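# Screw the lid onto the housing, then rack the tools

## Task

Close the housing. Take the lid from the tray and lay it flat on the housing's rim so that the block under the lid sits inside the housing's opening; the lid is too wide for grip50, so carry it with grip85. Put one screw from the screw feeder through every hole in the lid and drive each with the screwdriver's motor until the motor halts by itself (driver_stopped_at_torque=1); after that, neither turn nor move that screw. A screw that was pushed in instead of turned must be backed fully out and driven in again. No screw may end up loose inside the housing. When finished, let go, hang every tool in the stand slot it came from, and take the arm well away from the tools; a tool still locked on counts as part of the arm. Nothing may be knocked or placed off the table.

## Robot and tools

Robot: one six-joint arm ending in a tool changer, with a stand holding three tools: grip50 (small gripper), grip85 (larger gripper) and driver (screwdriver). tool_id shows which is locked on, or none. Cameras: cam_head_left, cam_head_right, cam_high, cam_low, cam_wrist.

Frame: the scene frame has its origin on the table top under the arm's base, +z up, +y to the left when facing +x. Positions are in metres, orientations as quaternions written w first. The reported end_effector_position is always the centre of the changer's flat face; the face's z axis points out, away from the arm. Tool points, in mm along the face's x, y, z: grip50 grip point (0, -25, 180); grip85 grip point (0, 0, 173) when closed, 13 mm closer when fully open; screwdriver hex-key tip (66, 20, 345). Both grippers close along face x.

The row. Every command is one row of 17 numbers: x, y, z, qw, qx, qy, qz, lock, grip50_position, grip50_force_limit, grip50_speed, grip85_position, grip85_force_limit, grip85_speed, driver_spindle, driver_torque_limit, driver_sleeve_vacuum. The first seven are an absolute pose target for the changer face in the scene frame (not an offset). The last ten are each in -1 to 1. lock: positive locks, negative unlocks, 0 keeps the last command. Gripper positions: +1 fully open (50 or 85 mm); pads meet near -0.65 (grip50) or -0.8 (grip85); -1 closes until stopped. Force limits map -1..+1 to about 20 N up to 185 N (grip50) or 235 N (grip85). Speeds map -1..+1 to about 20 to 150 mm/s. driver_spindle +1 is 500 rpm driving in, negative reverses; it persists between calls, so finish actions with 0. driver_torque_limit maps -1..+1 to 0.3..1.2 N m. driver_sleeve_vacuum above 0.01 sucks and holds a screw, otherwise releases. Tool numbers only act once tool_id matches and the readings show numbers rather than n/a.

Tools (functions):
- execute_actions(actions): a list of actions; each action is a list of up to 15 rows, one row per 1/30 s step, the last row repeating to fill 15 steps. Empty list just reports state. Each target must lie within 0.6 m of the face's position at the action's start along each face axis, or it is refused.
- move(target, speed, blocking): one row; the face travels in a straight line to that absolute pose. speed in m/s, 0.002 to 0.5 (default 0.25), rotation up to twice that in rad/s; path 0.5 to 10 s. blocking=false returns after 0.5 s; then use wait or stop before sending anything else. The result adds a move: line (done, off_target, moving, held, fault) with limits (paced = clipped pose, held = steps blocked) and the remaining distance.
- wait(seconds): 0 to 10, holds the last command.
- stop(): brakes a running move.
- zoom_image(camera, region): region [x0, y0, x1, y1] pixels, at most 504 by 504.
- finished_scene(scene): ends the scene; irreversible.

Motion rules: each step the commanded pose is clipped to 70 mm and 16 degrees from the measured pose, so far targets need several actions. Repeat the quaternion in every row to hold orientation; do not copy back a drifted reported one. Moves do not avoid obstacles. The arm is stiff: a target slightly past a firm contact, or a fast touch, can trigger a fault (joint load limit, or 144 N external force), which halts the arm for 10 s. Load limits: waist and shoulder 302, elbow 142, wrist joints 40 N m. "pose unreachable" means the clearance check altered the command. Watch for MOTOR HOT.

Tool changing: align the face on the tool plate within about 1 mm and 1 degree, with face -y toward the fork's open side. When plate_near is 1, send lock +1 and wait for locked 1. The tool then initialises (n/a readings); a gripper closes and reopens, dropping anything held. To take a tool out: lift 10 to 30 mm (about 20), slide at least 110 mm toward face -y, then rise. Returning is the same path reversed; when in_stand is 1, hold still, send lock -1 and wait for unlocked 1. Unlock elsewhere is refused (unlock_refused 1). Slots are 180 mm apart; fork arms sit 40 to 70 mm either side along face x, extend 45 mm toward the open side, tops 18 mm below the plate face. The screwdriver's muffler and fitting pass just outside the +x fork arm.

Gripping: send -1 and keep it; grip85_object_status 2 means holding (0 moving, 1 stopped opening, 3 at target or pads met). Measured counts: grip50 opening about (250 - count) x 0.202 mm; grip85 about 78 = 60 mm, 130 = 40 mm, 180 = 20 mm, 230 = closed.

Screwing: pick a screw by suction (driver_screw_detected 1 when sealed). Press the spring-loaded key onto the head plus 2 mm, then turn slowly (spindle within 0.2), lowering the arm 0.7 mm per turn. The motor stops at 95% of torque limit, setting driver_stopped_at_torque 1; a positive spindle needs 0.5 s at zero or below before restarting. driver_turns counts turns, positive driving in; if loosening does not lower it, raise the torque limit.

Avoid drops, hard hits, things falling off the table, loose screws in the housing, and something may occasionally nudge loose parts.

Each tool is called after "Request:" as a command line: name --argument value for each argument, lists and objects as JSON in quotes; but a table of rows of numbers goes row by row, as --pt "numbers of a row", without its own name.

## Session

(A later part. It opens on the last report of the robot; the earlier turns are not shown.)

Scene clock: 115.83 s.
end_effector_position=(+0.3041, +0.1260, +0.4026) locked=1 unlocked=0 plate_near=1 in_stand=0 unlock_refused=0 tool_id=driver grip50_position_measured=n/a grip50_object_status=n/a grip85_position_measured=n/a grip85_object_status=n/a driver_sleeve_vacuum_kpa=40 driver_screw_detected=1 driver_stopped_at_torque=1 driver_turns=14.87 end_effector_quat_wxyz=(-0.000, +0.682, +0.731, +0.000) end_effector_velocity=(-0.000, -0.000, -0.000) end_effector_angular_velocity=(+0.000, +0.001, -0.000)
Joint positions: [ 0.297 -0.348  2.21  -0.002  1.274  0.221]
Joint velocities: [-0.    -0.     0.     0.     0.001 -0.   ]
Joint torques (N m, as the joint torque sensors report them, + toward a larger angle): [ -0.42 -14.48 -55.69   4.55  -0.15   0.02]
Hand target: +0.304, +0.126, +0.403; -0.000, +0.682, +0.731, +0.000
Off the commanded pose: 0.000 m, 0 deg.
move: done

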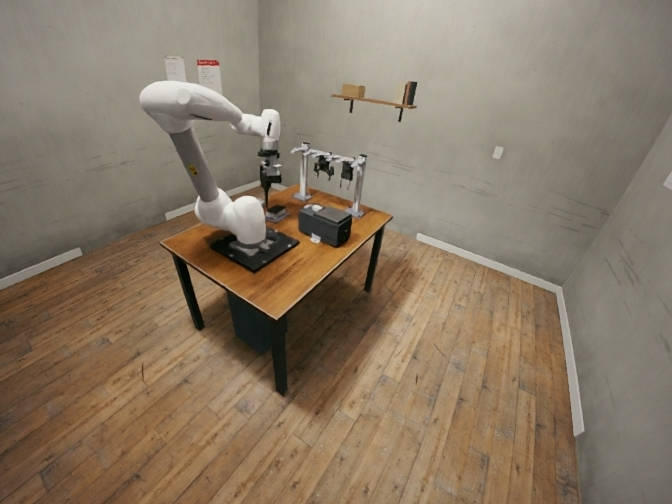

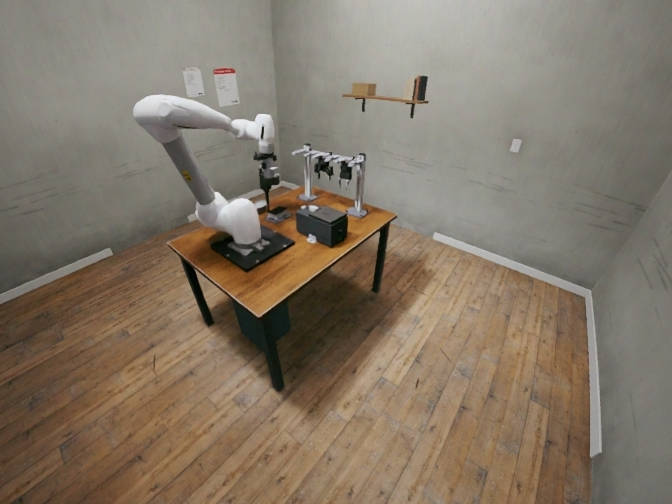

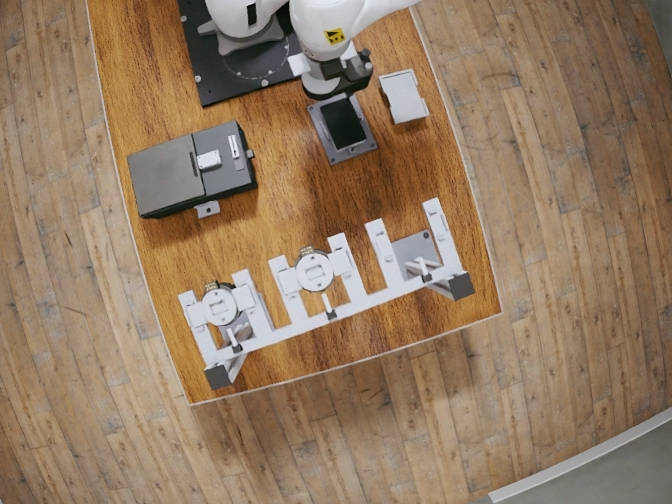

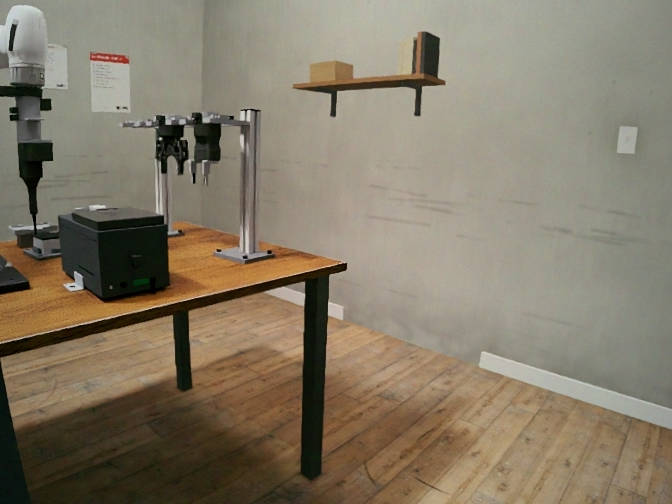

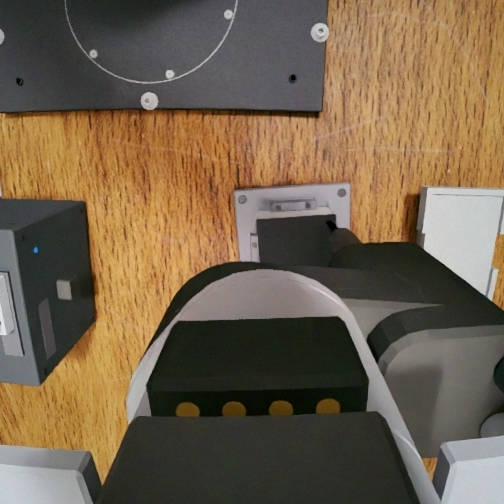

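Both tight. Return the driver.

Request:
move --target '[0.3041,0.1260,0.432,0,0.682,0.7314,0,0,1,0,0,1,0,0,0,0.3,0]' --speed 0.08

Request:
move --target '[0.5409,0.1745,0.432,0,0.682,0.7314,0,0,1,0,0,1,0,0,0,0.3,0]' --speed 0.3

Request:
move --target '[0.6656,0.1832,0.432,0,0.682,0.7314,0,0,1,0,0,1,0,0,0,0.3,0]' --speed 0.15

Request:
move --target '[0.6656,0.1832,0.4125,0,0.682,0.7314,0,0,1,0,0,1,0,0,0,0.3,0]' --speed 0.04

Scene clock: 116.77 s.
end_effector_position=(+0.3040, +0.1260, +0.4320) locked=1 unlocked=0 plate_near=1 in_stand=0 unlock_refused=0 tool_id=driver grip50_position_measured=n/a grip50_object_status=n/a grip85_position_measured=n/a grip85_object_status=n/a driver_sleeve_vacuum_kpa=0 driver_screw_detected=0 driver_stopped_at_torque=1 driver_turns=14.87 end_effector_quat_wxyz=(-0.000, +0.682, +0.731, -0.000) end_effector_velocity=(+0.000, +0.000, +0.000) end_effector_angular_velocity=(+0.000, -0.000, +0.002)
Joint positions: [ 0.297 -0.364  2.165 -0.002  1.334  0.221]
Joint velocities: [ 0.001 -0.    -0.001 -0.     0.001 -0.001]
Joint torques (N m, as the joint torque sensors report them, + toward a larger angle): [ -1.14 -13.14 -59.56   4.89  -0.76  -0.19]
Hand target: +0.304, +0.126, +0.432; +0.000, +0.682, +0.731, -0.000
Off the commanded pose: 0.000 m, 0 deg.
move: done

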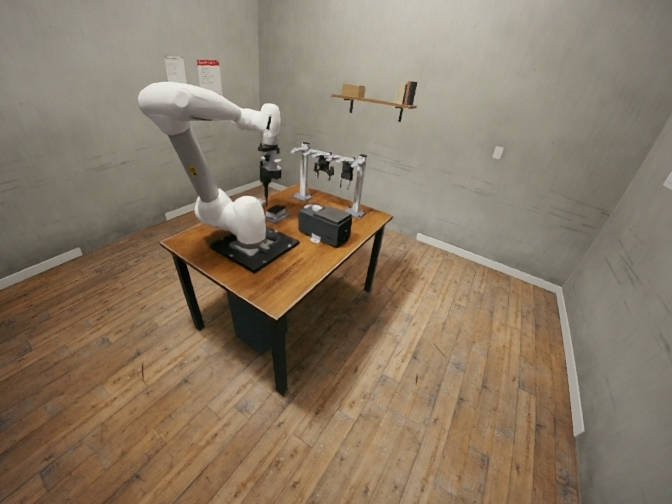

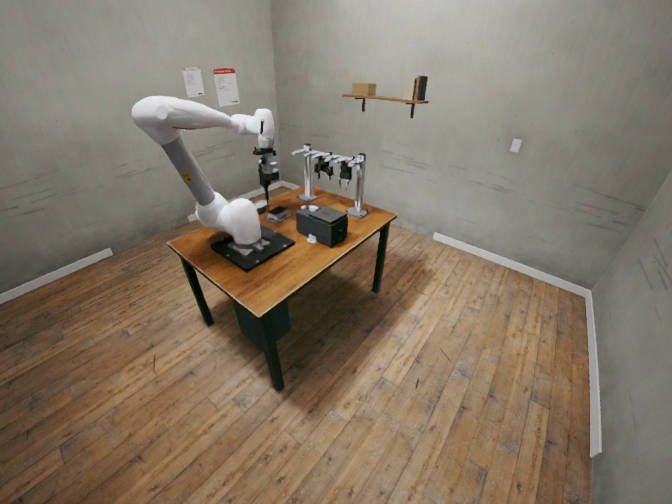

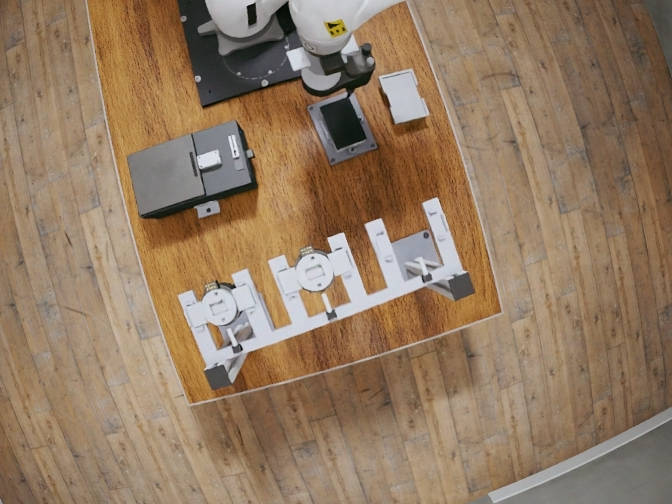

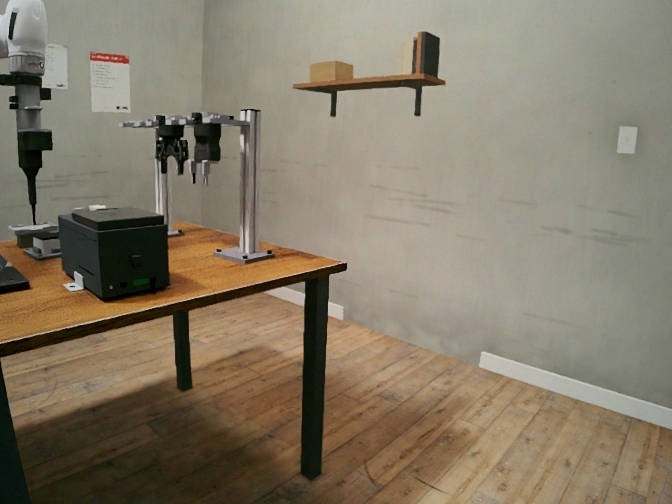

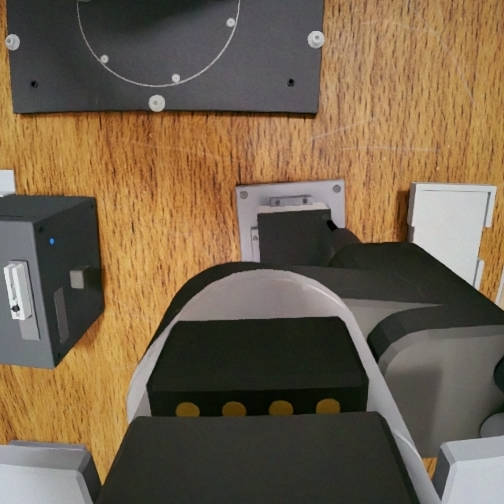

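Scene clock: 118.03 s.
end_effector_position=(+0.5408, +0.1747, +0.4321) locked=1 unlocked=0 plate_near=1 in_stand=0 unlock_refused=0 tool_id=driver grip50_position_measured=n/a grip50_object_status=n/a grip85_position_measured=n/a grip85_object_status=n/a driver_sleeve_vacuum_kpa=0 driver_screw_detected=0 driver_stopped_at_torque=1 driver_turns=14.87 end_effector_quat_wxyz=(+0.000, +0.682, +0.731, +0.000) end_effector_velocity=(+0.001, +0.000, +0.000) end_effector_angular_velocity=(+0.001, +0.000, -0.000)
Joint positions: [ 0.259  0.048  1.824 -0.002  1.263  0.184]
Joint velocities: [-0.     0.001 -0.001  0.001  0.    -0.001]
Joint torques (N m, as the joint torque sensors report them, + toward a larger angle): [ -0.22 -63.17 -59.94   4.79  -0.69   0.06]
Hand target: +0.541, +0.175, +0.432; +0.000, +0.682, +0.731, -0.000
Off the commanded pose: 0.000 m, 0 deg.
move: done

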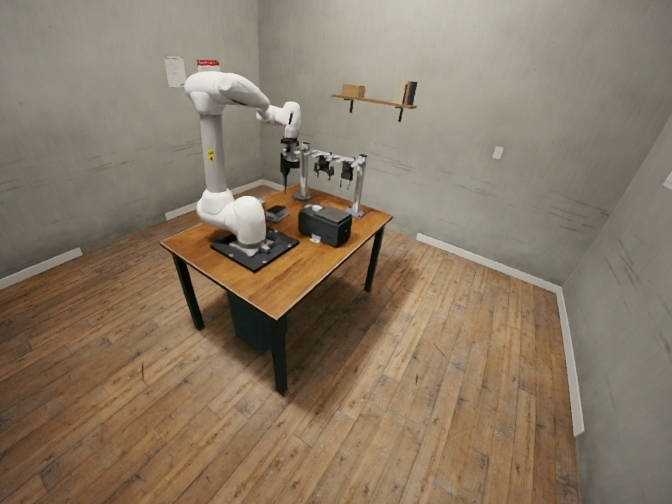

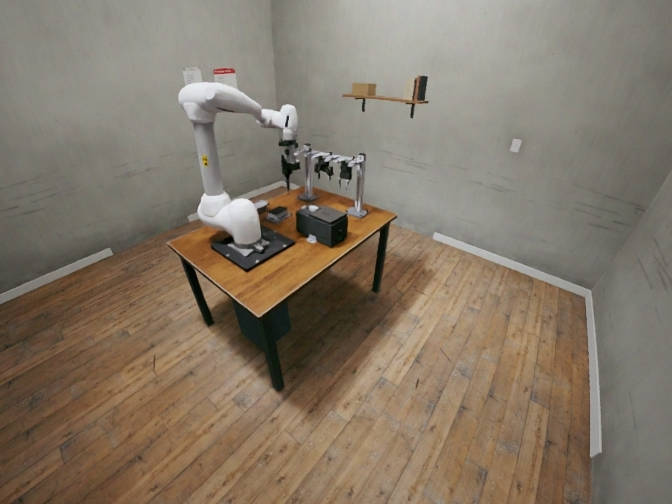

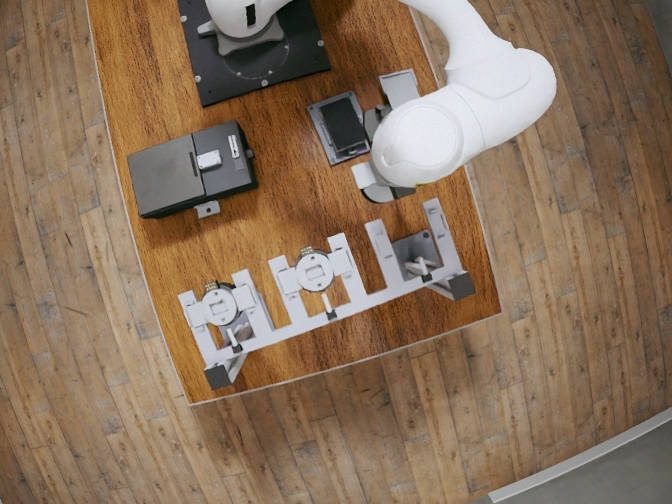

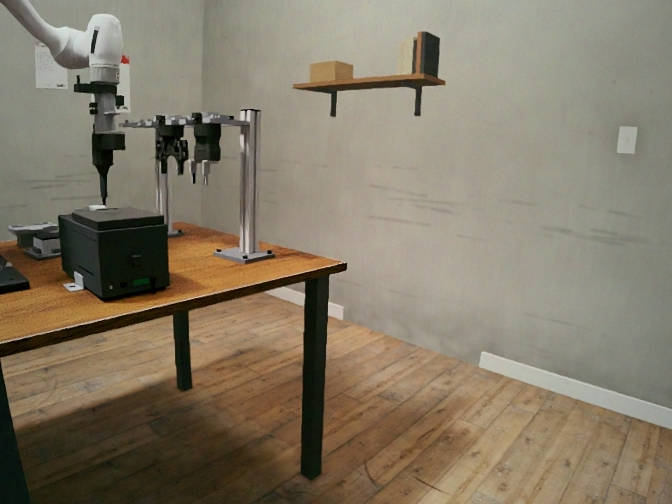

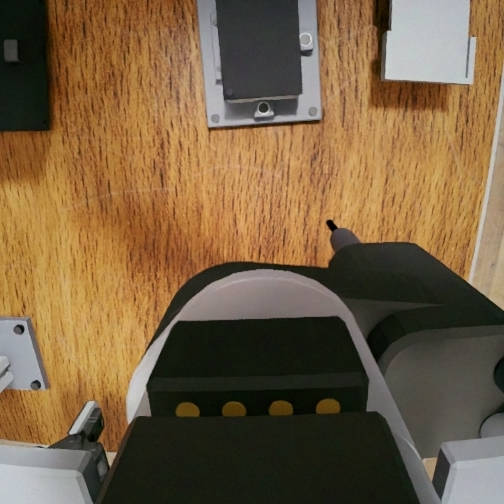

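Scene clock: 119.23 s.
end_effector_position=(+0.6655, +0.1833, +0.4321) locked=1 unlocked=0 plate_near=1 in_stand=0 unlock_refused=0 tool_id=driver grip50_position_measured=n/a grip50_object_status=n/a grip85_position_measured=n/a grip85_object_status=n/a driver_sleeve_vacuum_kpa=0 driver_screw_detected=0 driver_stopped_at_torque=1 driver_turns=14.87 end_effector_quat_wxyz=(+0.000, +0.682, +0.731, -0.000) end_effector_velocity=(+0.001, +0.000, -0.000) end_effector_angular_velocity=(-0.000, -0.000, +0.000)
Joint positions: [ 0.226  0.239  1.6   -0.001  1.296  0.15 ]
Joint velocities: [ 0.     0.001 -0.001 -0.    -0.    -0.   ]
Joint torques (N m, as the joint torque sensors report them, + toward a larger angle): [ -0.68 -86.33 -59.61   4.92  -0.65   0.23]
Hand target: +0.666, +0.183, +0.432; +0.000, +0.682, +0.731, -0.000
Off the commanded pose: 0.000 m, 0 deg.
move: done

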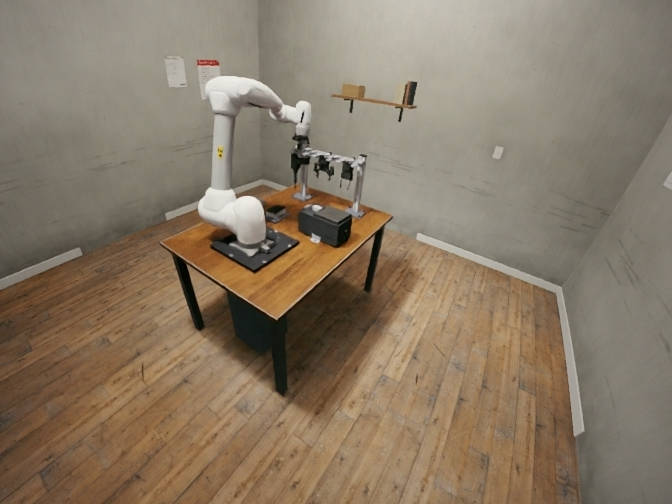

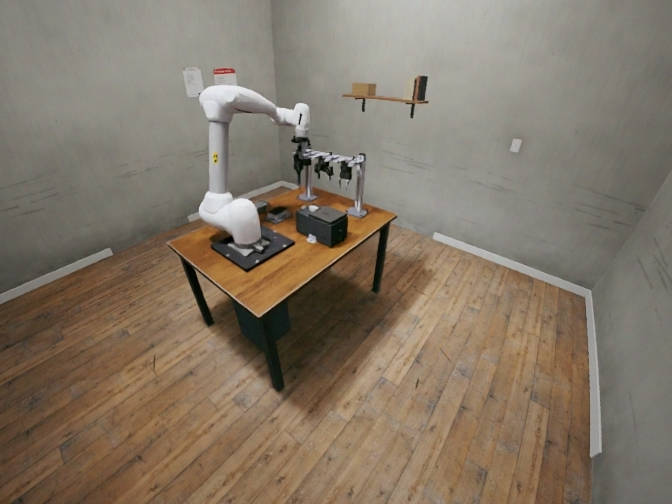

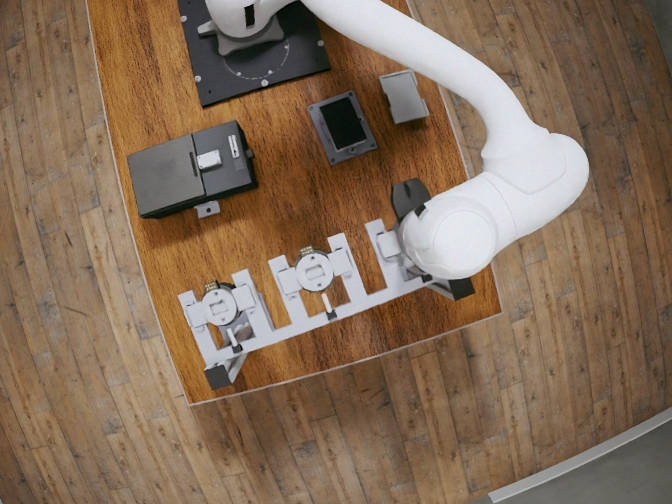

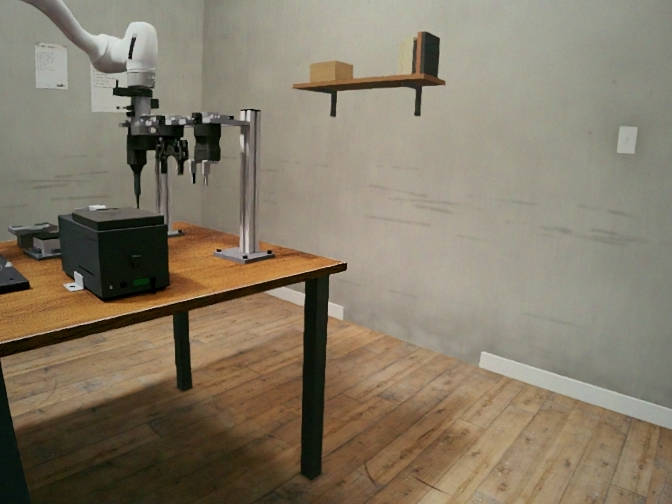

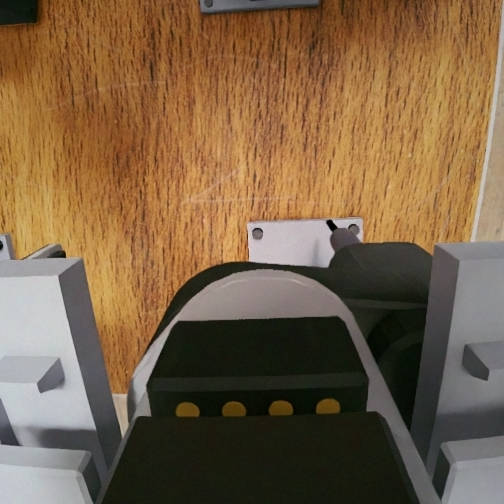

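Scene clock: 120.00 s.
end_effector_position=(+0.6656, +0.1832, +0.4125) locked=1 unlocked=0 plate_near=1 in_stand=1 unlock_refused=0 tool_id=driver grip50_position_measured=n/a grip50_object_status=n/a grip85_position_measured=n/a grip85_object_status=n/a driver_sleeve_vacuum_kpa=0 driver_screw_detected=0 driver_stopped_at_torque=1 driver_turns=14.87 end_effector_quat_wxyz=(+0.000, +0.682, +0.731, +0.000) end_effector_velocity=(+0.000, +0.000, -0.000) end_effector_angular_velocity=(+0.000, -0.000, +0.002)
Joint positions: [ 0.226  0.248  1.625 -0.001  1.262  0.15 ]
Joint velocities: [ 0.     0.     0.     0.    -0.001 -0.001]
Joint torques (N m, as the joint torque sensors report them, + toward a larger angle): [  0.18 -87.74 -58.97   4.98  -0.72  -0.05]
Hand target: +0.666, +0.183, +0.412; -0.000, +0.682, +0.731, +0.000
Off the commanded pose: 0.000 m, 0 deg.
move: done

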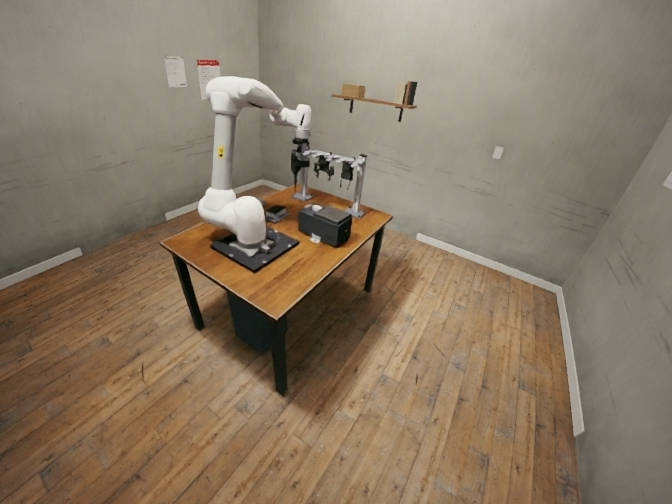

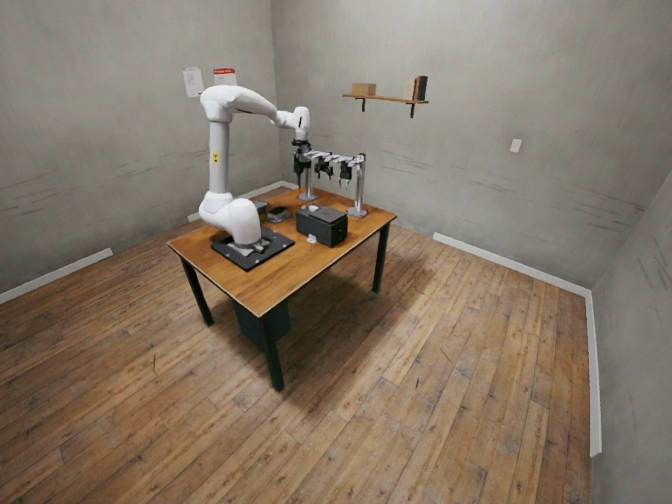

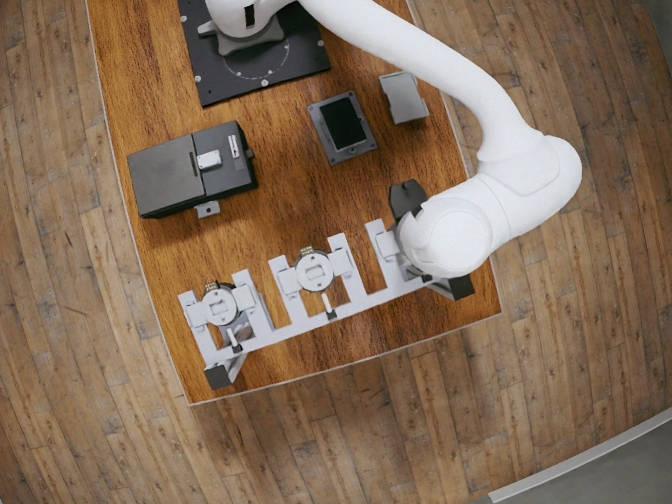

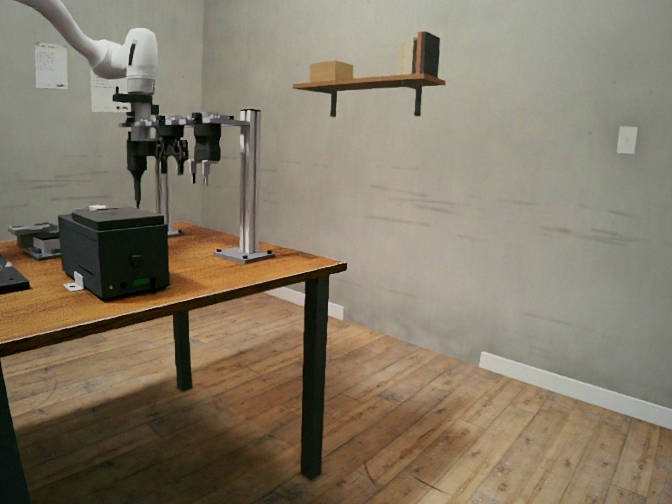

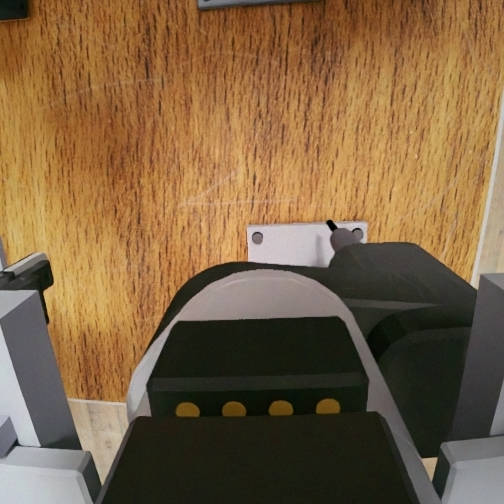

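Request:
execute_actions --actions '[[[0.6656,0.1832,0.4122,0,0.682,0.7314,0,-1,1,0,0,1,0,0,0,0.3,0]]]'

Request:
wait --seconds 0.8

Scene clock: 120.60 s.
end_effector_position=(+0.6656, +0.1832, +0.4122) locked=0 unlocked=0 plate_near=1 in_stand=1 unlock_refused=0 tool_id=none grip50_position_measured=n/a grip50_object_status=n/a grip85_position_measured=n/a grip85_object_status=n/a driver_sleeve_vacuum_kpa=n/a driver_screw_detected=n/a driver_stopped_at_torque=n/a driver_turns=n/a end_effector_quat_wxyz=(-0.000, +0.682, +0.731, +0.000) end_effector_velocity=(+0.000, +0.000, -0.000) end_effector_angular_velocity=(-0.000, -0.001, +0.001)
Joint positions: [ 0.226  0.248  1.625 -0.001  1.262  0.15 ]
Joint velocities: [ 0.001  0.     0.    -0.    -0.001  0.   ]
Joint torques (N m, as the joint torque sensors report them, + toward a larger angle): [ -0.59 -67.65 -44.68   4.1   -0.88   0.07]
Hand target: +0.666, +0.183, +0.412; -0.000, +0.682, +0.731, +0.000
Off the commanded pose: 0.000 m, 0 deg.
Step readings (end_effector_position):
0: (+0.6656, +0.1832, +0.4125)
1: (+0.6656, +0.1832, +0.4123)
2: (+0.6656, +0.1832, +0.4123)
4: (+0.6656, +0.1832, +0.4122)
8: (+0.6656, +0.1832, +0.4122)
15: end_effector_position above

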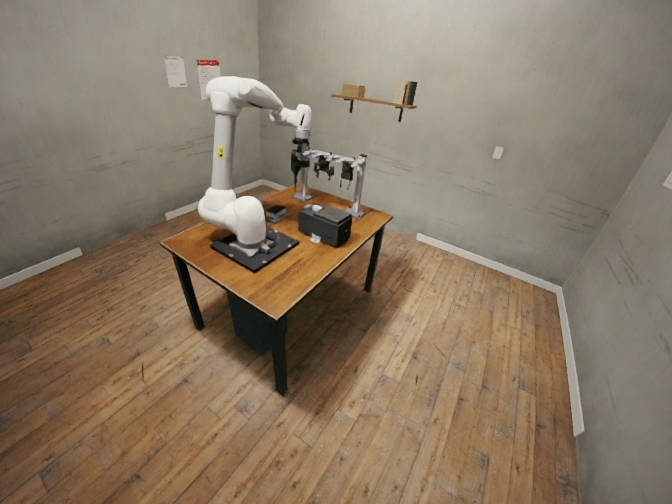

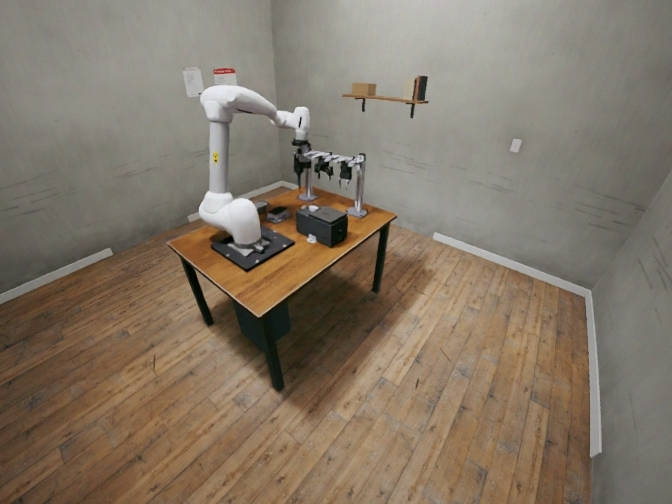

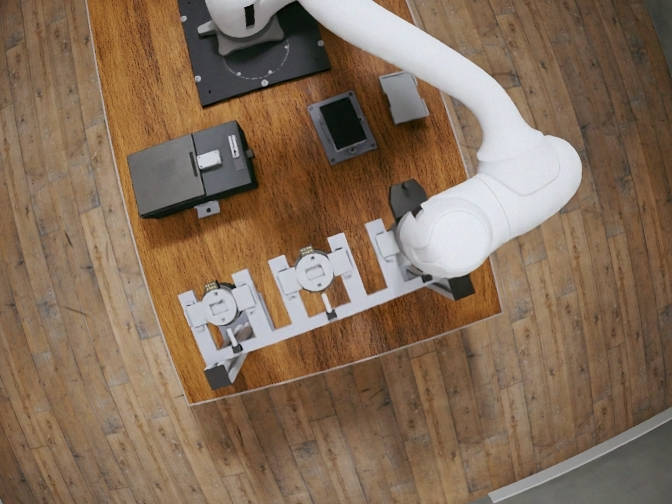

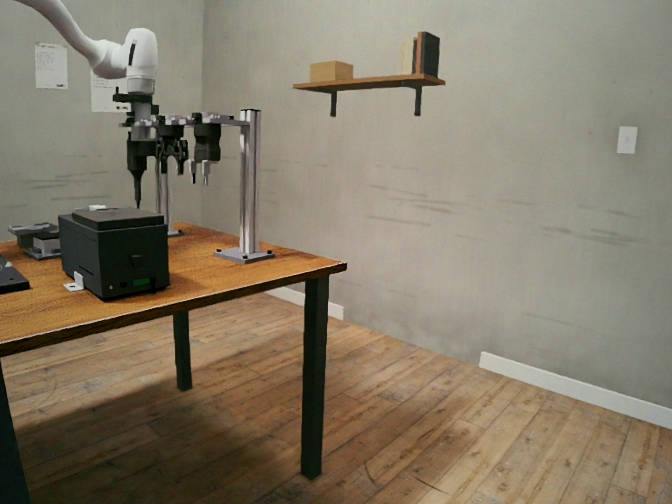

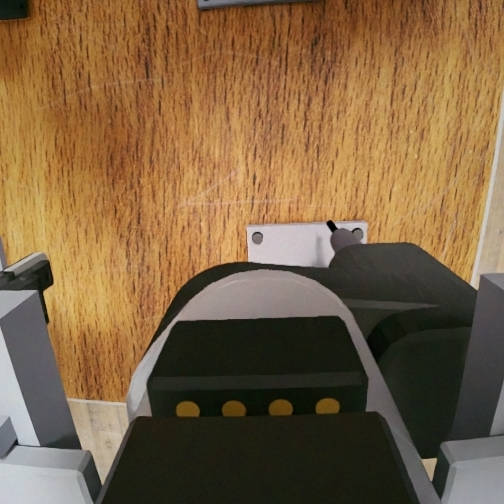

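Scene clock: 121.40 s.
end_effector_position=(+0.6656, +0.1832, +0.4122) locked=0 unlocked=1 plate_near=1 in_stand=1 unlock_refused=0 tool_id=none grip50_position_measured=n/a grip50_object_status=n/a grip85_position_measured=n/a grip85_object_status=n/a driver_sleeve_vacuum_kpa=n/a driver_screw_detected=n/a driver_stopped_at_torque=n/a driver_turns=n/a end_effector_quat_wxyz=(-0.000, +0.682, +0.731, -0.000) end_effector_velocity=(-0.000, -0.000, -0.000) end_effector_angular_velocity=(+0.000, +0.000, -0.001)
Joint positions: [ 0.226  0.248  1.625 -0.001  1.262  0.15 ]
Joint velocities: [-0.001 -0.     0.     0.001 -0.    -0.   ]
Joint torques (N m, as the joint torque sensors report them, + toward a larger angle): [ -0.88 -66.36 -44.82   4.05  -1.13  -0.08]
Hand target: +0.666, +0.183, +0.412; -0.000, +0.682, +0.731, +0.000
Off the commanded pose: 0.000 m, 0 deg.
wait: 0.80 s; at rest by 0.20 s

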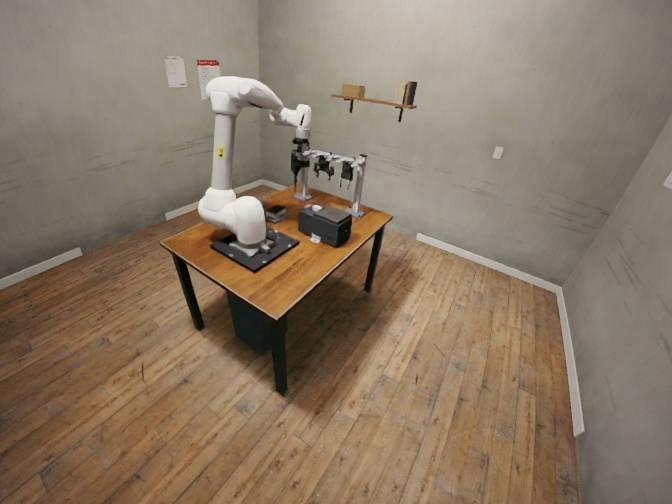

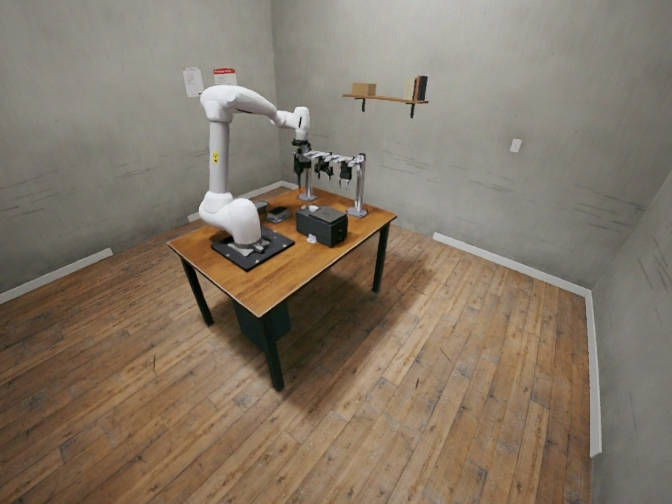

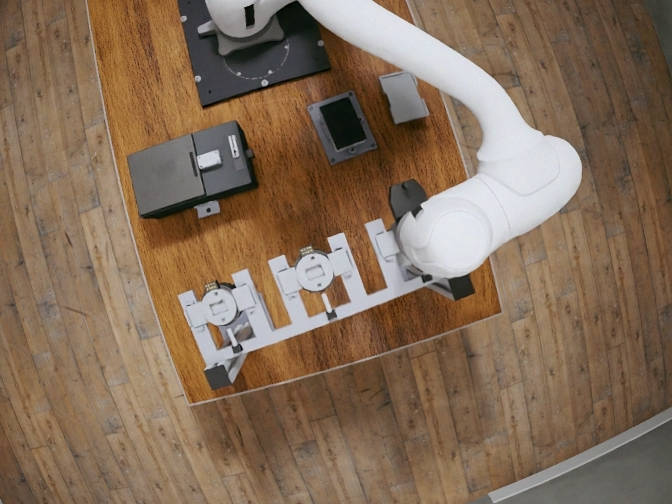

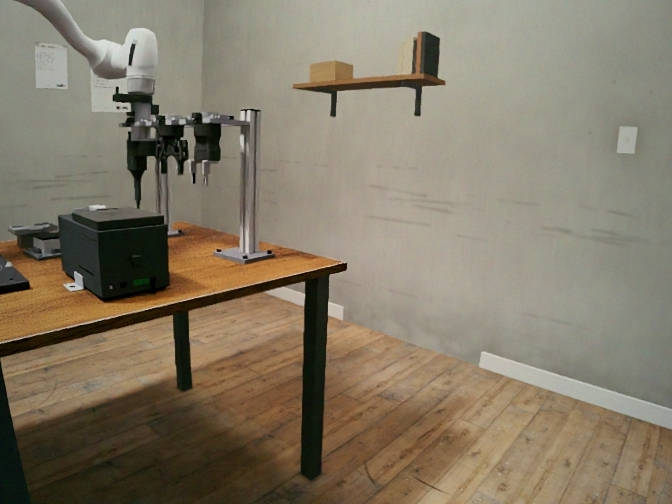

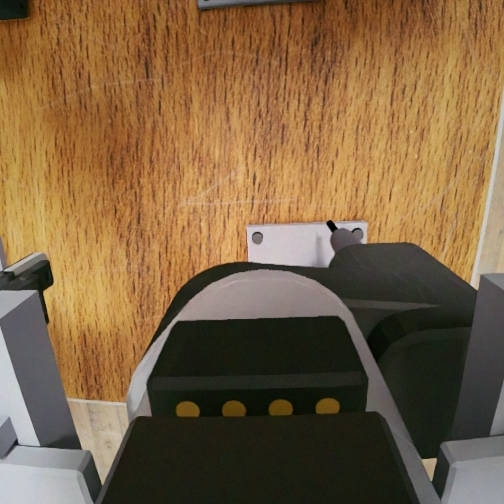

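Request:
move --target '[0.6656,0.1832,0.45,0,0.682,0.7314,0,0,1,0,0,1,0,0,0,0.3,0]' --speed 0.1

Request:
move --target '[0.45,0.12,0.58,0,0.682,0.7314,0,0,1,0,0,1,0,0,0,0.3,0]' --speed 0.35

Scene clock: 122.27 s.
end_effector_position=(+0.6655, +0.1831, +0.4499) locked=0 unlocked=1 plate_near=0 in_stand=0 unlock_refused=0 tool_id=none grip50_position_measured=n/a grip50_object_status=n/a grip85_position_measured=n/a grip85_object_status=n/a driver_sleeve_vacuum_kpa=n/a driver_screw_detected=n/a driver_stopped_at_torque=n/a driver_turns=n/a end_effector_quat_wxyz=(-0.000, +0.682, +0.731, -0.000) end_effector_velocity=(+0.000, -0.000, +0.001) end_effector_angular_velocity=(-0.000, -0.001, +0.000)
Joint positions: [ 0.226  0.231  1.577 -0.001  1.327  0.15 ]
Joint velocities: [-0.    -0.    -0.001 -0.     0.001 -0.001]
Joint torques (N m, as the joint torque sensors report them, + toward a larger angle): [  0.23 -69.4  -45.82   4.25  -0.28   0.23]
Hand target: +0.666, +0.183, +0.450; +0.000, +0.682, +0.731, -0.000
Off the commanded pose: 0.000 m, 0 deg.
move: done

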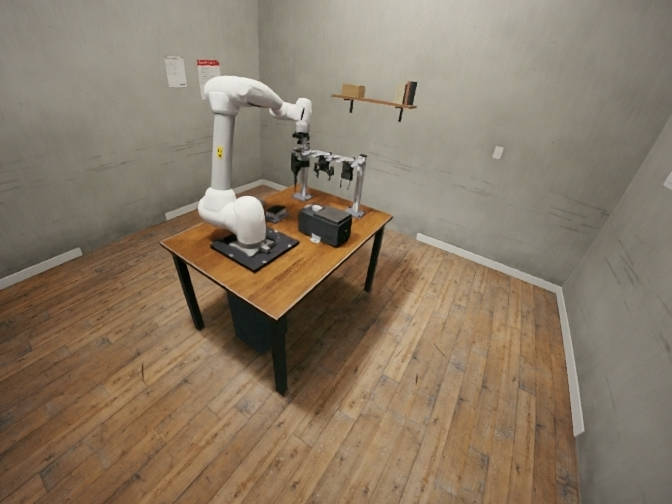

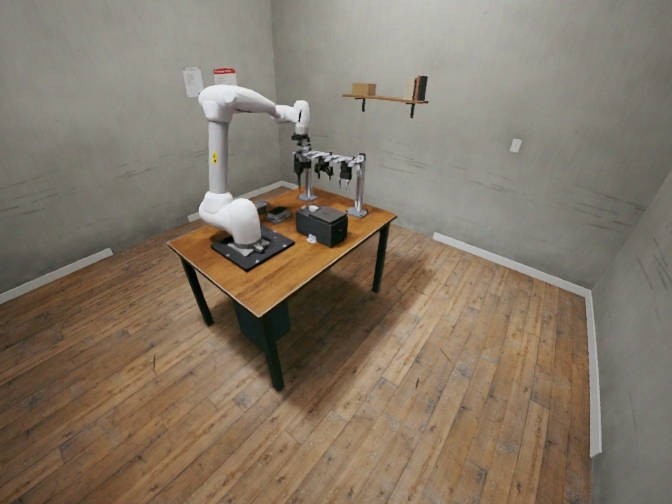

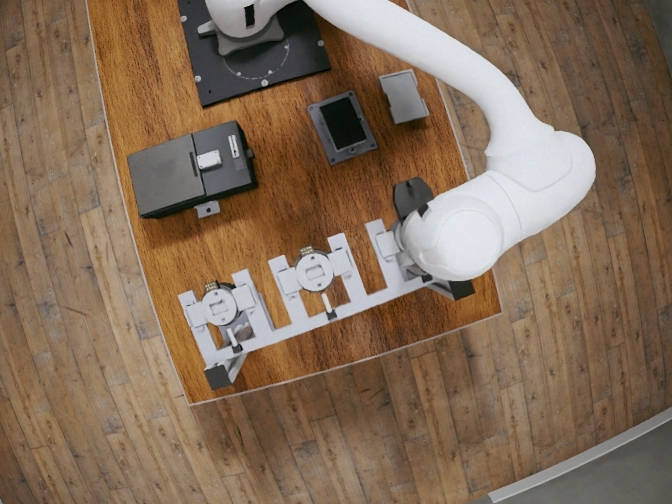

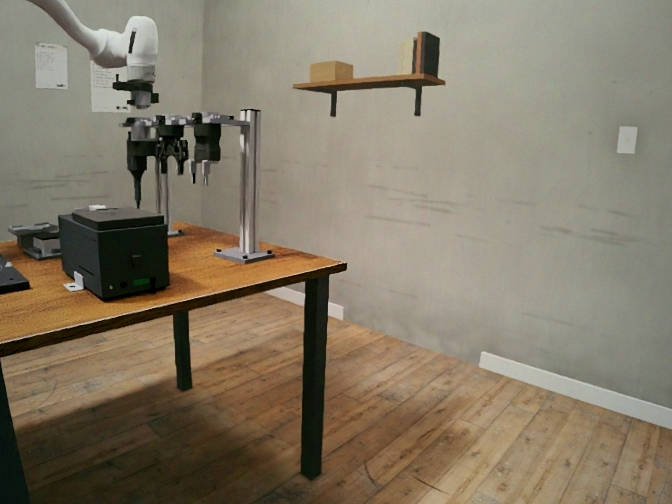

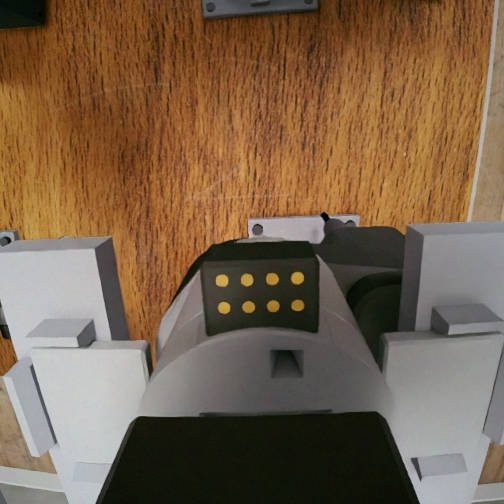

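Scene clock: 123.50 s.
end_effector_position=(+0.4499, +0.1198, +0.5798) locked=0 unlocked=1 plate_near=0 in_stand=0 unlock_refused=0 tool_id=none grip50_position_measured=n/a grip50_object_status=n/a grip85_position_measured=n/a grip85_object_status=n/a driver_sleeve_vacuum_kpa=n/a driver_screw_detected=n/a driver_stopped_at_torque=n/a driver_turns=n/a end_effector_quat_wxyz=(-0.000, +0.682, +0.731, -0.000) end_effector_velocity=(-0.000, +0.000, +0.000) end_effector_angular_velocity=(-0.000, -0.000, +0.000)
Joint positions: [ 0.194 -0.161  1.752 -0.001  1.544  0.118]
Joint velocities: [ 0.    -0.001  0.    -0.     0.     0.   ]
Joint torques (N m, as the joint torque sensors report them, + toward a larger angle): [ -0.78 -28.01 -46.95   4.35  -0.4    0.17]
Hand target: +0.450, +0.120, +0.580; +0.000, +0.682, +0.731, -0.000
Off the commanded pose: 0.000 m, 0 deg.
move: done

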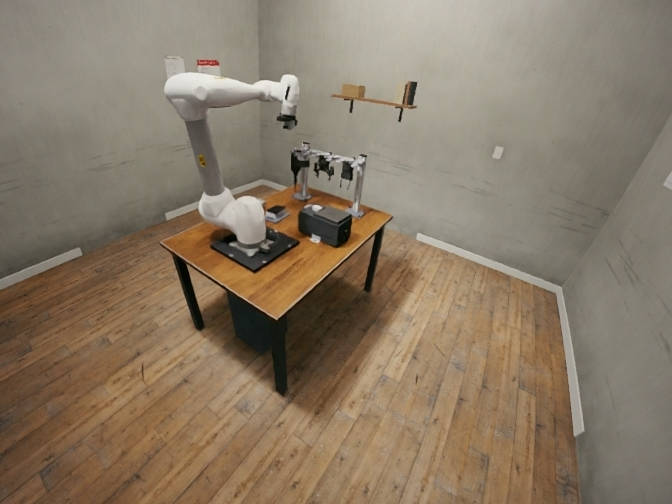

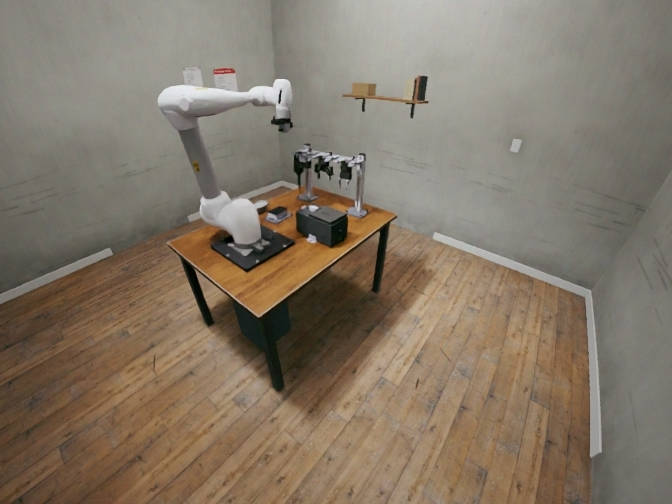

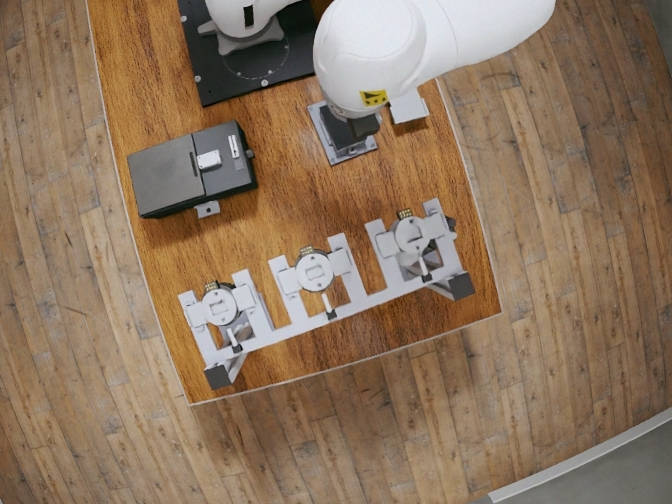

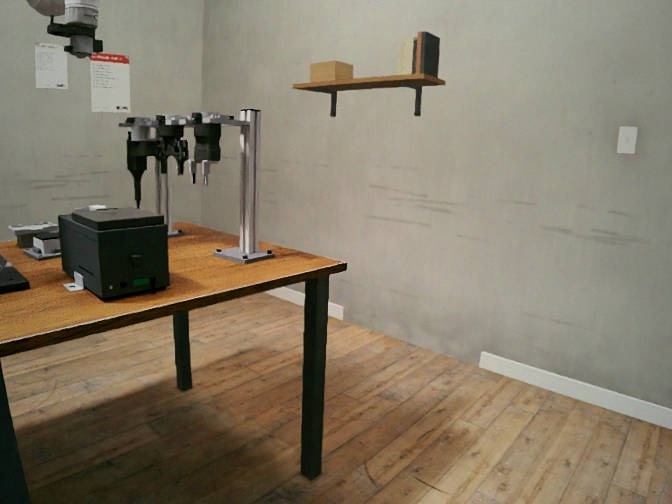

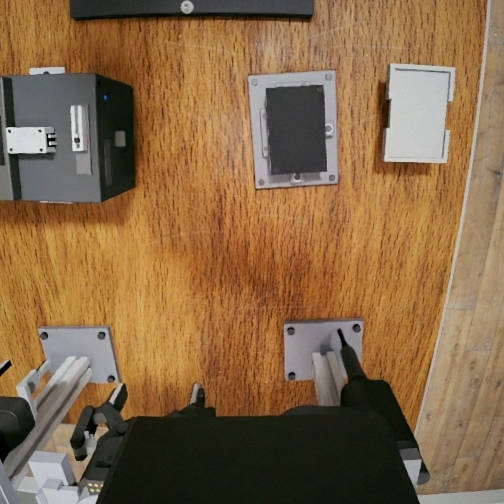

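Request:
zoom_image --camera "cam_wrist" --region '[240, 65, 360, 195]'

Region (240, 65, 360, 195) of cam_wrist's 504x504 image, scaled by 3.877, with more detail than that image has; it fills the left 465 columns of this view, and the rest is white.

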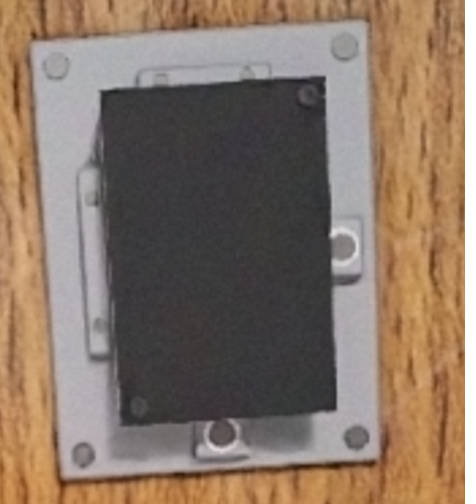

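Request:
finished_scene --scene 2

The scene is finished: the task was done.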